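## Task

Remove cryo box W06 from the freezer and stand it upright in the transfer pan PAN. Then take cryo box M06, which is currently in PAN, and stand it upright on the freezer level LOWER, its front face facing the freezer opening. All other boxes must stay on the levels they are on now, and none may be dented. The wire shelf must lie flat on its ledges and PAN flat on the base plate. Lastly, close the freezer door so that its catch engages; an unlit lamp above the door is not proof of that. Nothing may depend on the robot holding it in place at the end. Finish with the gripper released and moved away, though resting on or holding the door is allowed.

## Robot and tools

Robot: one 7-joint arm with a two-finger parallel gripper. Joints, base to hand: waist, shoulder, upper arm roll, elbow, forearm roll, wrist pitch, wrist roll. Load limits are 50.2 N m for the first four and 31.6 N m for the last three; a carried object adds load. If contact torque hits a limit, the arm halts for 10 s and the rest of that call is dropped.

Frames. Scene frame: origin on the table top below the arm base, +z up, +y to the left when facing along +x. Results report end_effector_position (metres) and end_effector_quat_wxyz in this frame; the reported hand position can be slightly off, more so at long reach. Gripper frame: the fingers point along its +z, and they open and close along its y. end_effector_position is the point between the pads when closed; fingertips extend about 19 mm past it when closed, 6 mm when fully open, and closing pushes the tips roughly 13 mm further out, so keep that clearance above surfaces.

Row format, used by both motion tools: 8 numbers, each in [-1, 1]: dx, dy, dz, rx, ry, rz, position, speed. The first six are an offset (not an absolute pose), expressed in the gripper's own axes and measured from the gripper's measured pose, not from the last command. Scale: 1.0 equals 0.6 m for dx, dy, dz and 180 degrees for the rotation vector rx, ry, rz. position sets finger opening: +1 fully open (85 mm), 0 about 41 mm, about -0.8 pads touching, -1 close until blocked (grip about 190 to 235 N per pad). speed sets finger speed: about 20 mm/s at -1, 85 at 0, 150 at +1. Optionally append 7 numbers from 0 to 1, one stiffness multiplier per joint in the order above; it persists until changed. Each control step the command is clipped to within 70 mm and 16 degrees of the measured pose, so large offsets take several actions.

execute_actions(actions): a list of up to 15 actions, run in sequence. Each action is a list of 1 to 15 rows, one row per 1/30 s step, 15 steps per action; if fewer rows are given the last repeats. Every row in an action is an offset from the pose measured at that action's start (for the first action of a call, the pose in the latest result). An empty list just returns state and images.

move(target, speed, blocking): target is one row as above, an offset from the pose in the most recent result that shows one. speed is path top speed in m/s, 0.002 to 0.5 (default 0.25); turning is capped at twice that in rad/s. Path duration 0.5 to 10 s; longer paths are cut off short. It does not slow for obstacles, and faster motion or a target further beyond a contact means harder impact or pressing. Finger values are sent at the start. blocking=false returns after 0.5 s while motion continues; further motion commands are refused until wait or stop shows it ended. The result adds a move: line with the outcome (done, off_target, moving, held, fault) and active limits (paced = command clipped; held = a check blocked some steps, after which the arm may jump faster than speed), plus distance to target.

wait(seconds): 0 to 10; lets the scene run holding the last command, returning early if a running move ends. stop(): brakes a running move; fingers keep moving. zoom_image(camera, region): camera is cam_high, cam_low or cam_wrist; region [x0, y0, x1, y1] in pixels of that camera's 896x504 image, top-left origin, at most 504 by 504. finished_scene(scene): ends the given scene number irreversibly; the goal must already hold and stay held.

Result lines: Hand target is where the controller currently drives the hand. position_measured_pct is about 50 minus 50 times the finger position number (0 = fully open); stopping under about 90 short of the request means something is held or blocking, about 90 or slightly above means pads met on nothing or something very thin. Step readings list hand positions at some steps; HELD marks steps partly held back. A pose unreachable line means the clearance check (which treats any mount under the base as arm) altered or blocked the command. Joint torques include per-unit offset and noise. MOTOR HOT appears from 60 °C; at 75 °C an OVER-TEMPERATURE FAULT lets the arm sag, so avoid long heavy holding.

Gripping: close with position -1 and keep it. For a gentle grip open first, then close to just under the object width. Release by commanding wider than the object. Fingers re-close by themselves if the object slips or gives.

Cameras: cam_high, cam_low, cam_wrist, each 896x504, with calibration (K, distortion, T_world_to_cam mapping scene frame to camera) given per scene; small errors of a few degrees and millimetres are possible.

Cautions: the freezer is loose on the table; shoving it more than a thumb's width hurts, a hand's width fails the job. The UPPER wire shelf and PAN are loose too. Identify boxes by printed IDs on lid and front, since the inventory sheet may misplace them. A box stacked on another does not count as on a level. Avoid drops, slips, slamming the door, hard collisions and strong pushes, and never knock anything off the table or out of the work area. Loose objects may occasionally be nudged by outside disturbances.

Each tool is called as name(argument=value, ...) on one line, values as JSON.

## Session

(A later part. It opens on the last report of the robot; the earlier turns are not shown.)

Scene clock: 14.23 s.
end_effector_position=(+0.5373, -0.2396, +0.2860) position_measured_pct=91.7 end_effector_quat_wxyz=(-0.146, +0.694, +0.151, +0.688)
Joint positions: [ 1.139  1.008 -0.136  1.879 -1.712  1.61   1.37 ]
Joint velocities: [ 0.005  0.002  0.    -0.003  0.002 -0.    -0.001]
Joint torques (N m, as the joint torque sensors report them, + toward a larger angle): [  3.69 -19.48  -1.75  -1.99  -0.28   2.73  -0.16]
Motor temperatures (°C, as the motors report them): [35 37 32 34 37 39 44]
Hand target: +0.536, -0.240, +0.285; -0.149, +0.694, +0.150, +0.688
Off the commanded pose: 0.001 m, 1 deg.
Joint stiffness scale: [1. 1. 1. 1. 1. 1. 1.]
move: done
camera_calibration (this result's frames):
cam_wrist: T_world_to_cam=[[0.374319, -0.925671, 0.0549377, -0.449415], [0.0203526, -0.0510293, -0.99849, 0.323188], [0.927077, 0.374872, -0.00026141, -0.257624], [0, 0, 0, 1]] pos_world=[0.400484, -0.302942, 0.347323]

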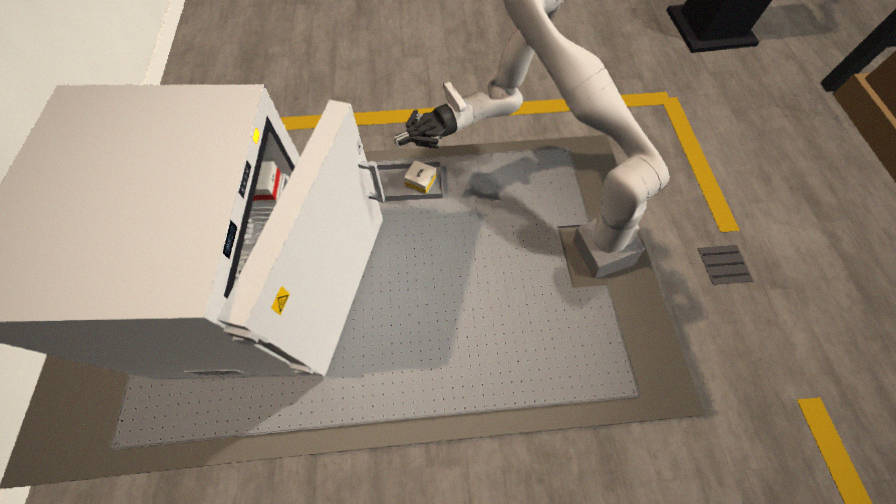

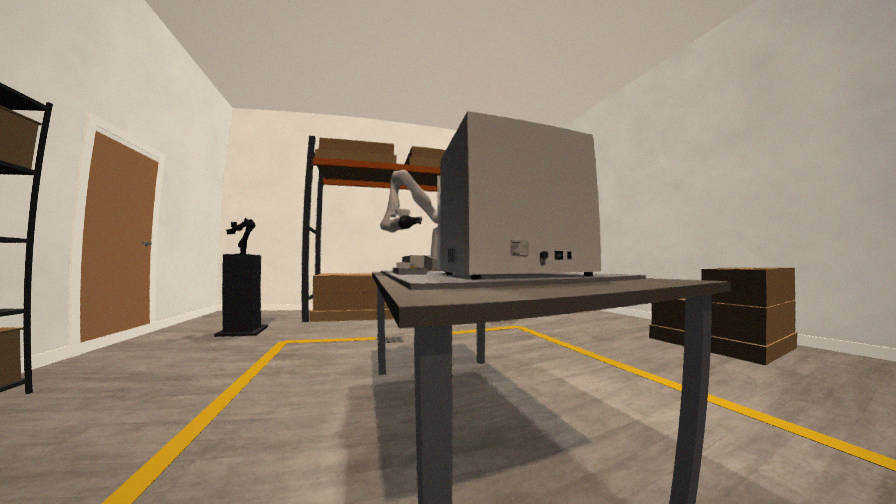

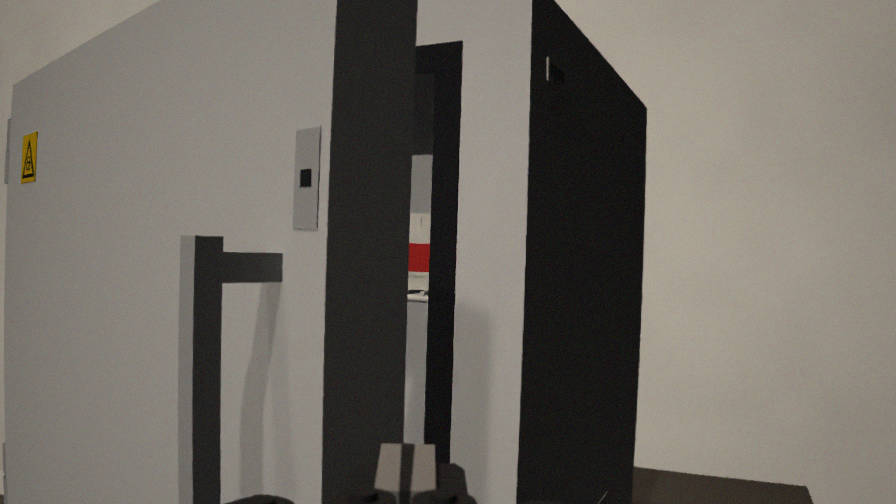

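move(target=[0,0.09,0.24,0.21,0,0,-1,0])

move(target=[0,0,0.13,0,0,0,-1,0], speed=0.1)

move(target=[0,-0.3,0.02,0,0,0,-1,0], speed=0.07)

Scene clock: 16.53 s.
end_effector_position=(+0.6915, -0.2317, +0.2841) position_measured_pct=91.7 end_effector_quat_wxyz=(-0.357, +0.614, +0.368, +0.600)
Joint positions: [ 0.845  1.43  -0.157  0.415 -1.454  1.831  0.402]
Joint velocities: [-0.001  0.007 -0.003 -0.007 -0.    -0.001 -0.003]
Joint torques (N m, as the joint torque sensors report them, + toward a larger angle): [  4.44 -26.98  -2.33  -7.45  -2.44   0.85  -0.25]
Motor temperatures (°C, as the motors report them): [35 37 32 34 37 39 44]
Hand target: +0.691, -0.230, +0.286; -0.361, +0.610, +0.366, +0.603
Off the commanded pose: 0.002 m, 1 deg.
Joint stiffness scale: [1. 1. 1. 1. 1. 1. 1.]
move: done
camera_calibration (this result's frames):
cam_wrist: T_world_to_cam=[[0.859705, -0.507977, 0.0535313, -0.738198], [0.0383521, -0.0403107, -0.998451, 0.30859], [0.509348, 0.860427, -0.0151733, 0.0020221], [0, 0, 0, 1]] pos_world=[0.621768, -0.364288, 0.347659]

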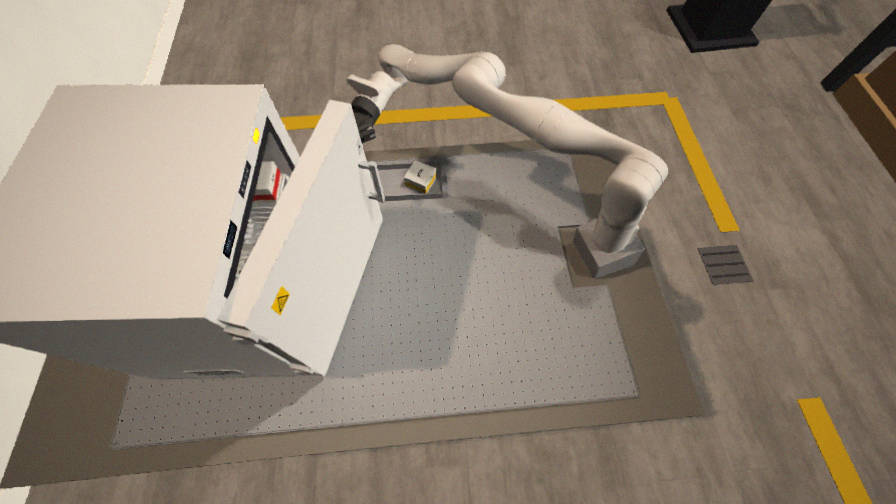

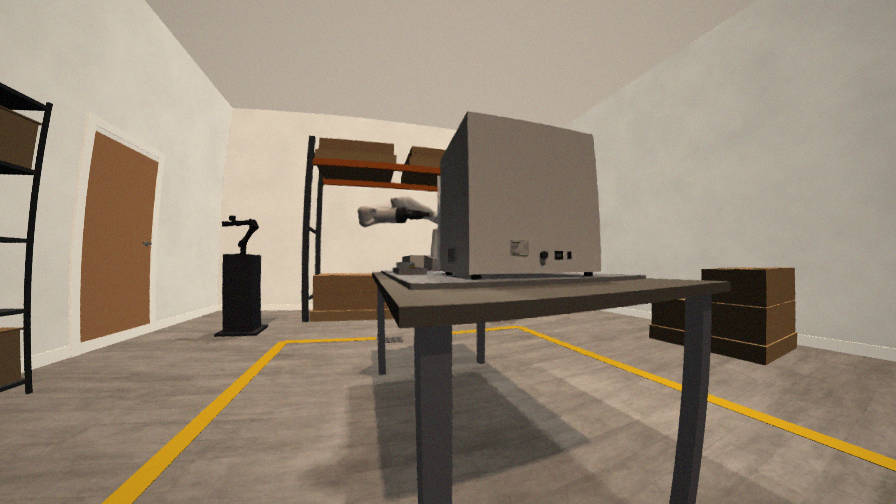

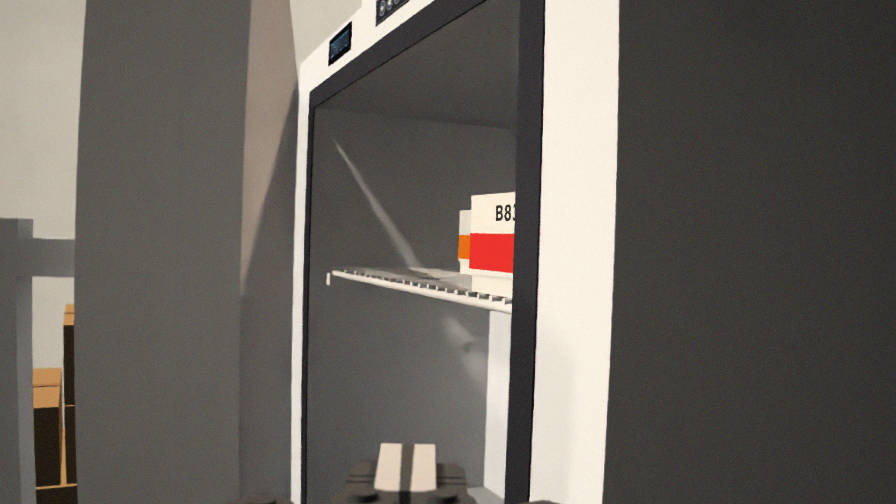

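Scene clock: 17.77 s.
end_effector_position=(+0.7254, -0.1647, +0.2789) position_measured_pct=91.7 end_effector_quat_wxyz=(-0.359, +0.617, +0.368, +0.596)
Joint positions: [ 0.757  1.332 -0.16   0.627 -1.454  1.72   0.516]
Joint velocities: [-0.002 -0.002  0.     0.001  0.001 -0.     0.001]
Joint torques (N m, as the joint torque sensors report them, + toward a larger angle): [  4.42 -26.59  -2.46  -7.34  -2.3    1.29  -0.16]
Motor temperatures (°C, as the motors report them): [35 38 32 34 37 39 44]
Hand target: +0.728, -0.163, +0.282; -0.357, +0.614, +0.368, +0.600
Off the commanded pose: 0.005 m, 1 deg.
Joint stiffness scale: [1. 1. 1. 1. 1. 1. 1.]
move: off_target
camera_calibration (this result's frames):
cam_wrist: T_world_to_cam=[[0.862556, -0.503818, 0.0465317, -0.732478], [0.028448, -0.0435291, -0.998647, 0.311466], [0.505162, 0.862712, -0.0232137, -0.0673039], [0, 0, 0, 1]] pos_world=[0.656942, -0.297414, 0.343566]

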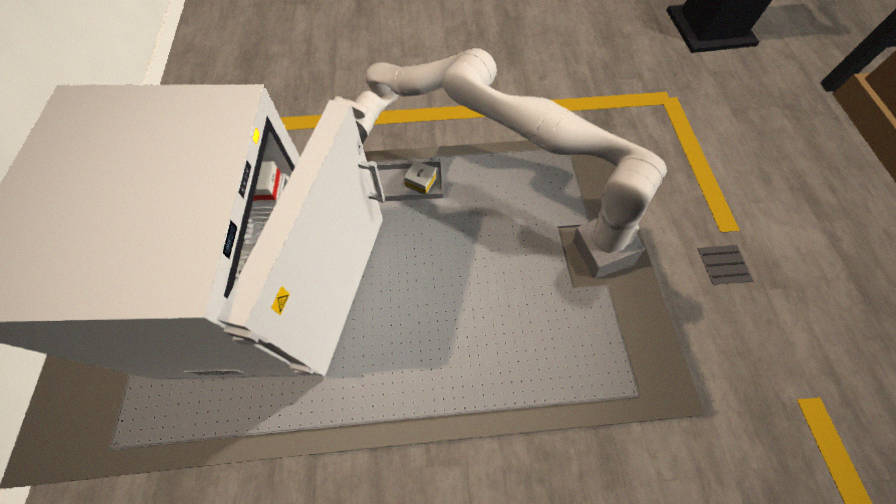

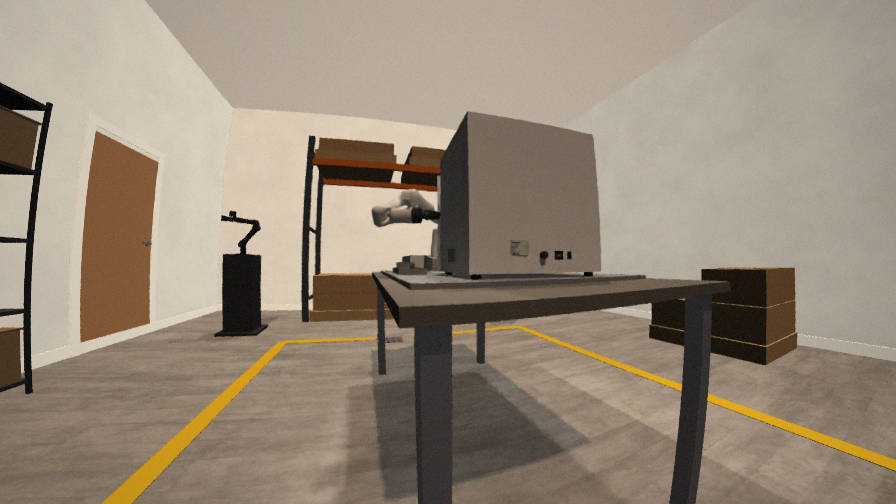

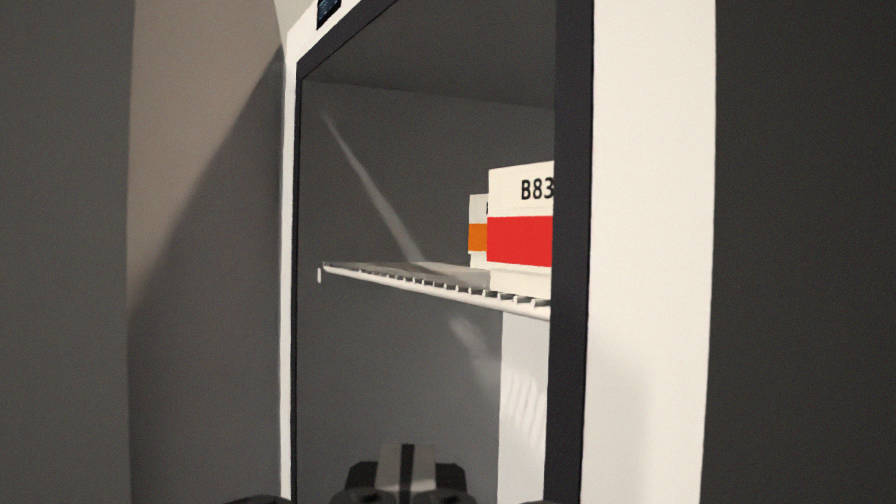

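Scene clock: 20.70 s.
end_effector_position=(+0.5736, -0.0683, +0.2806) position_measured_pct=91.7 end_effector_quat_wxyz=(-0.363, +0.614, +0.366, +0.598)
Joint positions: [ 0.82   1.02  -0.127  1.565 -1.387  1.694  1.138]
Joint velocities: [ 0.    -0.006  0.005  0.005 -0.     0.001  0.003]
Joint torques (N m, as the joint torque sensors report them, + toward a larger angle): [  3.28 -20.62  -2.14  -3.18  -0.73   2.53   0.02]
Motor temperatures (°C, as the motors report them): [35 38 32 34 37 39 44]
Hand target: +0.572, -0.070, +0.279; -0.359, +0.617, +0.369, +0.595
Off the commanded pose: 0.002 m, 1 deg.
Joint stiffness scale: [1. 1. 1. 1. 1. 1. 1.]
move: done
camera_calibration (this result's frames):
cam_wrist: T_world_to_cam=[[0.863647, -0.502383, 0.0415421, -0.552107], [0.0299298, -0.0311606, -0.999066, 0.321813], [0.503208, 0.864084, -0.0118755, -0.0756664], [0, 0, 0, 1]] pos_world=[0.505269, -0.201959, 0.343549]

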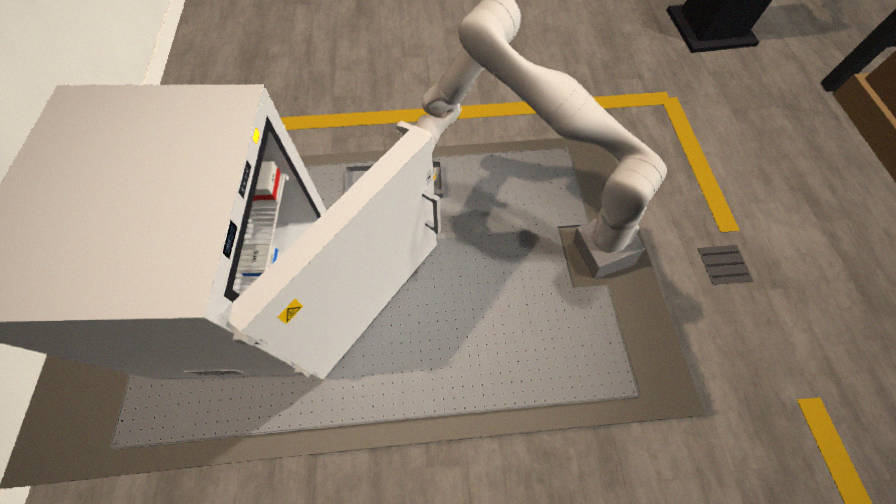

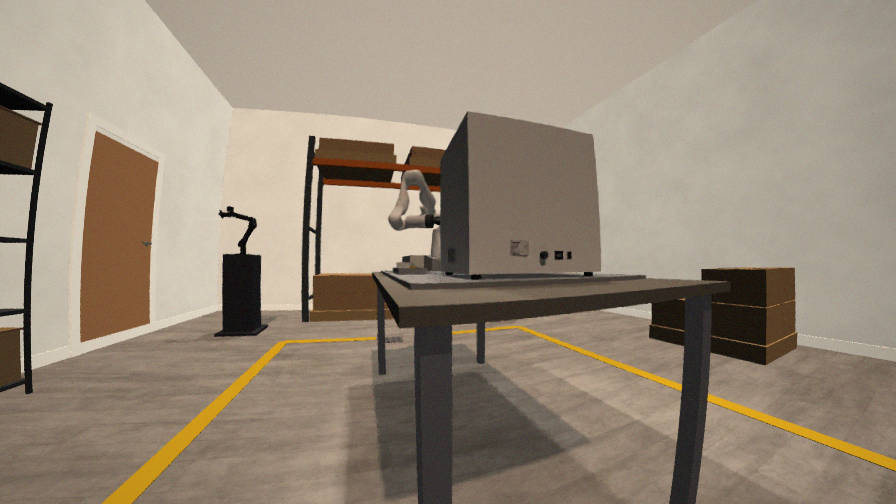

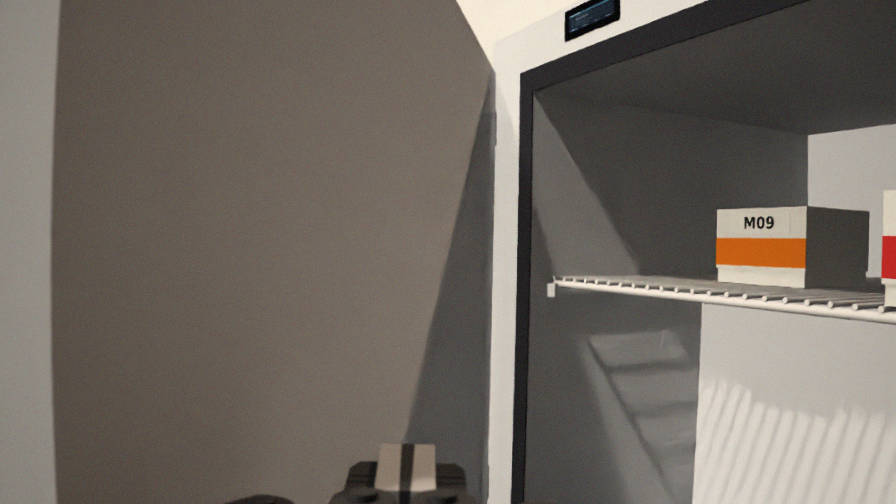

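move(target=[0,-0.32,0.41,0,0,0,-1,0], speed=0.1)

move(target=[-0.1,0.31,-0.23,-0.2,0,0,1,0])

move(target=[0,0,0,-0.14,-0.15,0.035,1,0])

zoom_image(camera="cam_high", region=[220,130,480,330])

Scene clock: 24.53 s.
end_effector_position=(+0.5199, +0.2381, +0.2792) position_measured_pct=91.7 end_effector_quat_wxyz=(-0.364, +0.612, +0.366, +0.599)
Joint positions: [ 0.391  0.903 -0.368  2.212 -1.935  1.399  1.761]
Joint velocities: [-0.007 -0.    -0.001 -0.    -0.001  0.    -0.001]
Joint torques (N m, as the joint torque sensors report them, + toward a larger angle): [  0.53 -16.48  -4.08   0.4    0.99   2.6   -0.21]
Motor temperatures (°C, as the motors report them): [35 38 32 34 37 39 44]
Hand target: +0.519, +0.239, +0.278; -0.364, +0.613, +0.366, +0.598
Off the commanded pose: 0.002 m, 0 deg.
Joint stiffness scale: [1. 1. 1. 1. 1. 1. 1.]
move: done
camera_calibration (this result's frames):
cam_wrist: T_world_to_cam=[[0.864579, -0.500731, 0.0420852, -0.35283], [0.0327914, -0.027352, -0.999088, 0.32921], [0.501425, 0.865171, -0.00722825, -0.314087], [0, 0, 0, 1]] pos_world=[0.451745, 0.10407, 0.341488]

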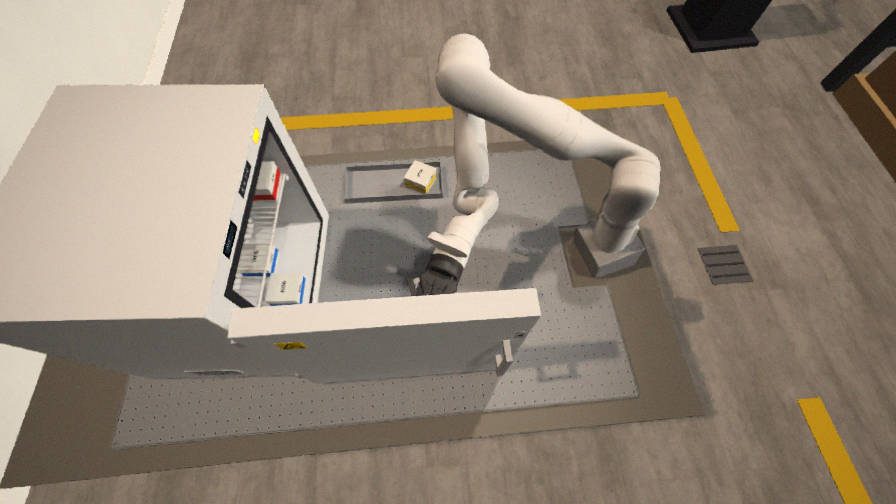

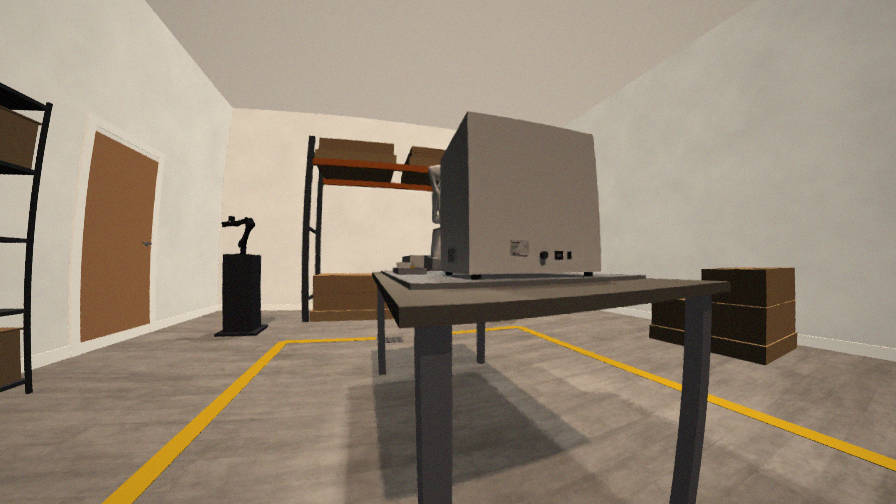

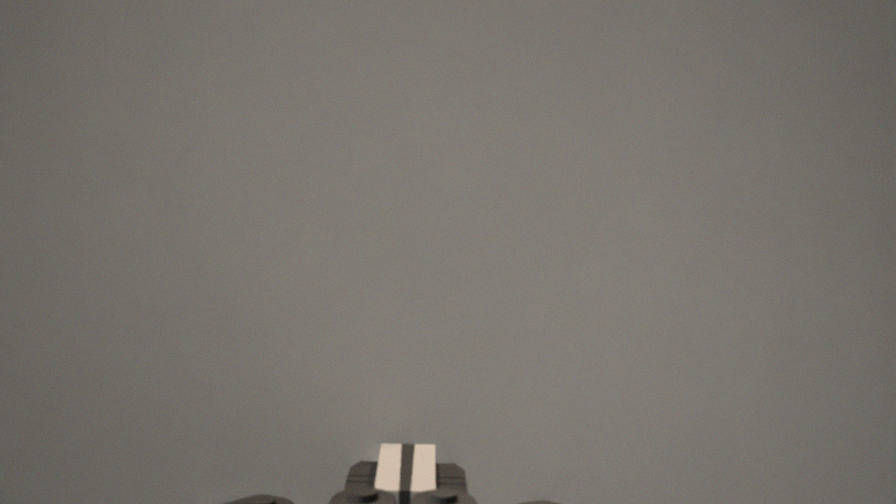

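Scene clock: 26.27 s.
end_effector_position=(+0.6173, +0.0327, +0.2204) position_measured_pct=0.0 end_effector_quat_wxyz=(-0.163, +0.695, +0.165, +0.681)
Joint positions: [ 0.584  1.097 -0.328  2.183 -2.279  1.601  1.892]
Joint velocities: [ 0.003  0.005  0.    -0.    -0.     0.    -0.002]
Joint torques (N m, as the joint torque sensors report them, + toward a larger angle): [  2.09 -17.9   -3.14   0.76   1.16   2.53  -0.23]
Motor temperatures (°C, as the motors report them): [35 38 32 34 37 39 44]
Hand target: +0.619, +0.029, +0.220; -0.158, +0.694, +0.162, +0.683
Off the commanded pose: 0.005 m, 1 deg.
Joint stiffness scale: [1. 1. 1. 1. 1. 1. 1.]
move: off_target
camera_calibration (this result's frames):
cam_wrist: T_world_to_cam=[[0.415429, -0.908407, 0.0470694, -0.247917], [0.00968012, -0.047328, -0.998832, 0.276455], [0.909574, 0.4154, -0.0108679, -0.422086], [0, 0, 0, 1]] pos_world=[0.484234, -0.0367909, 0.283215]

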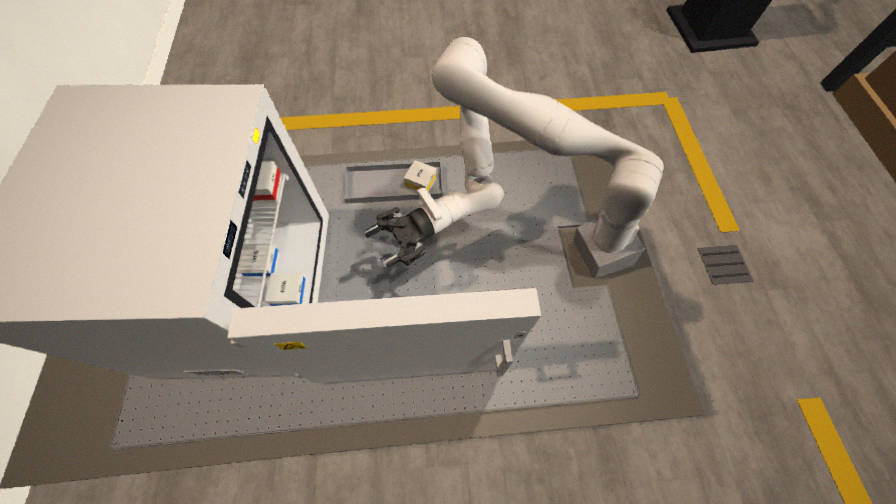

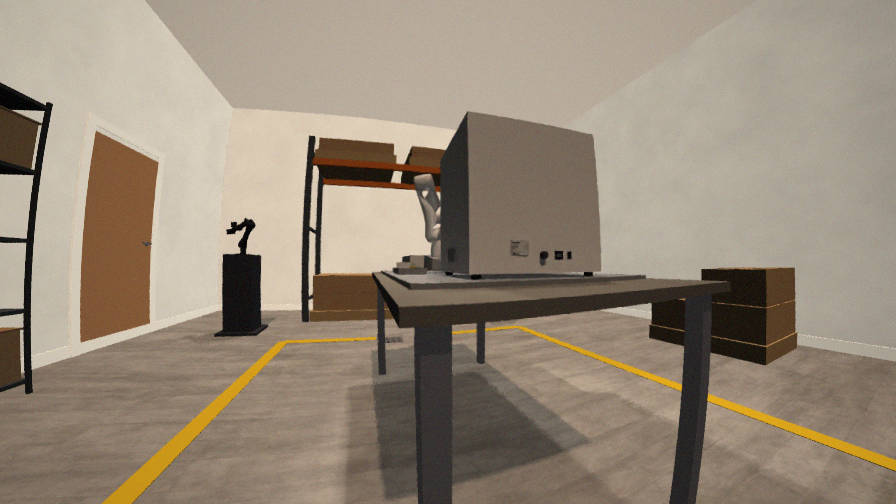

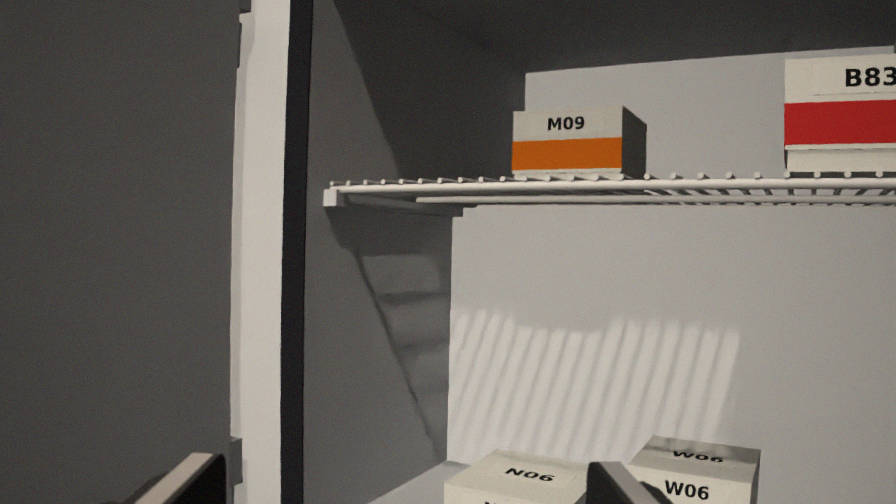

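Scene clock: 28.30 s.
end_effector_position=(+0.6166, +0.0325, +0.2201) position_measured_pct=0.0 end_effector_quat_wxyz=(-0.005, +0.859, +0.007, +0.511)
Joint positions: [ 0.331  0.661 -0.551  2.373 -3.381  1.15   1.902]
Joint velocities: [-0.005 -0.001 -0.     0.    -0.    -0.    -0.001]
Joint torques (N m, as the joint torque sensors report them, + toward a larger angle): [  0.84 -16.34  -2.11  -2.22   1.04   2.32  -0.21]
Motor temperatures (°C, as the motors report them): [35 38 32 34 37 39 44]
Hand target: +0.618, +0.033, +0.221; -0.004, +0.859, +0.008, +0.511
Off the commanded pose: 0.001 m, 0 deg.
Joint stiffness scale: [1. 1. 1. 1. 1. 1. 1.]
move: done
camera_calibration (this result's frames):
cam_wrist: T_world_to_cam=[[0.00627724, -0.998119, 0.0609898, 0.00431897], [-0.469279, -0.0567981, -0.881221, 0.545921], [0.883027, -0.0230896, -0.468753, -0.290001], [0, 0, 0, 1]] pos_world=[0.512241, 0.0286222, 0.344875]

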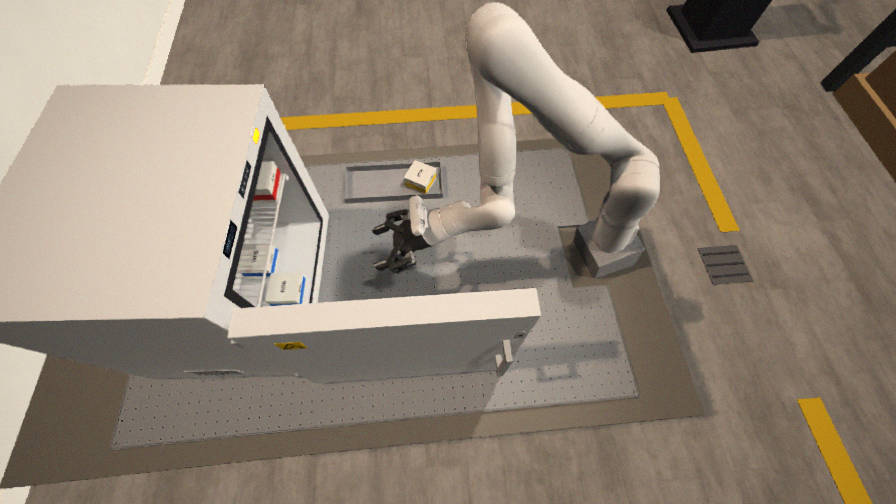

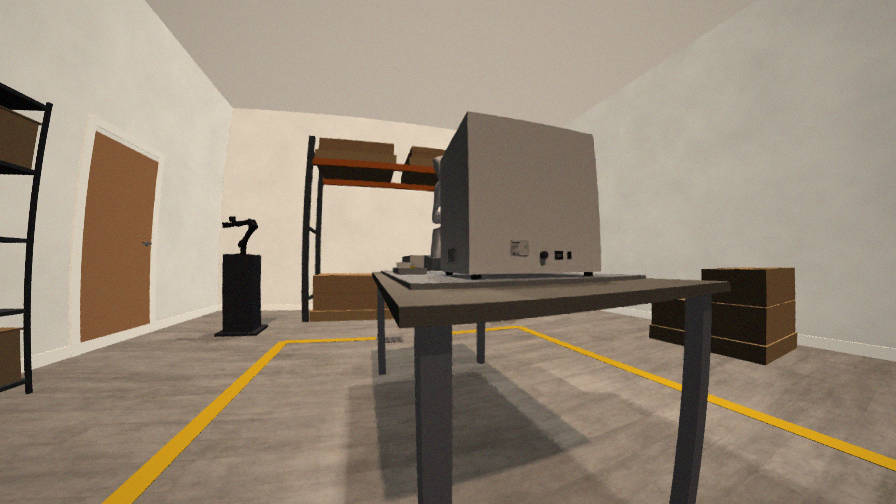

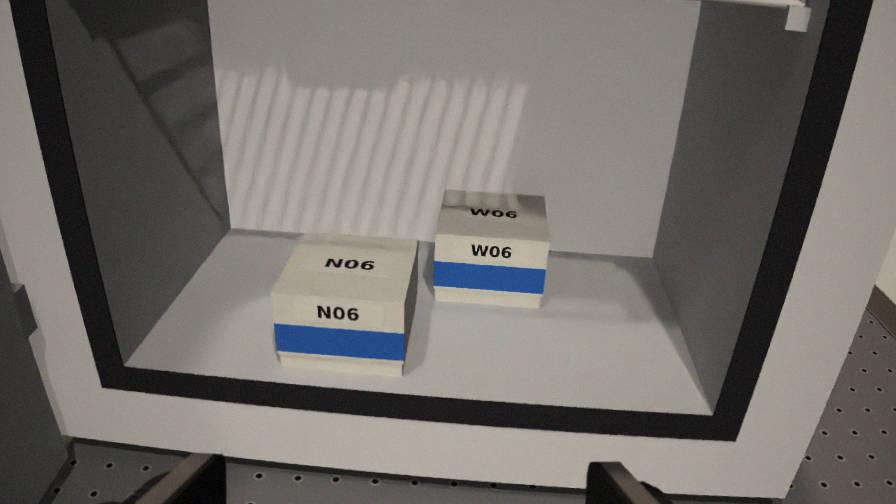

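Region (220, 130, 480, 330) of cam_high's 896x504 image, scaled by 1.938, with more detail than that image has; it fills the top 388 rows of this view, and the rest is white.

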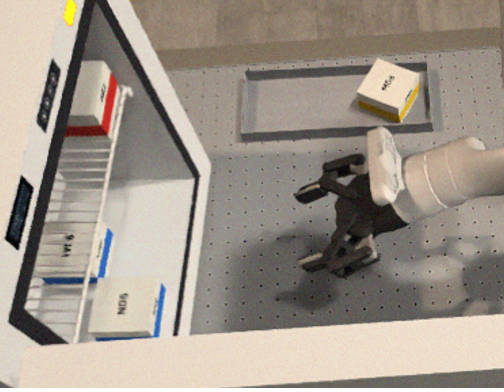

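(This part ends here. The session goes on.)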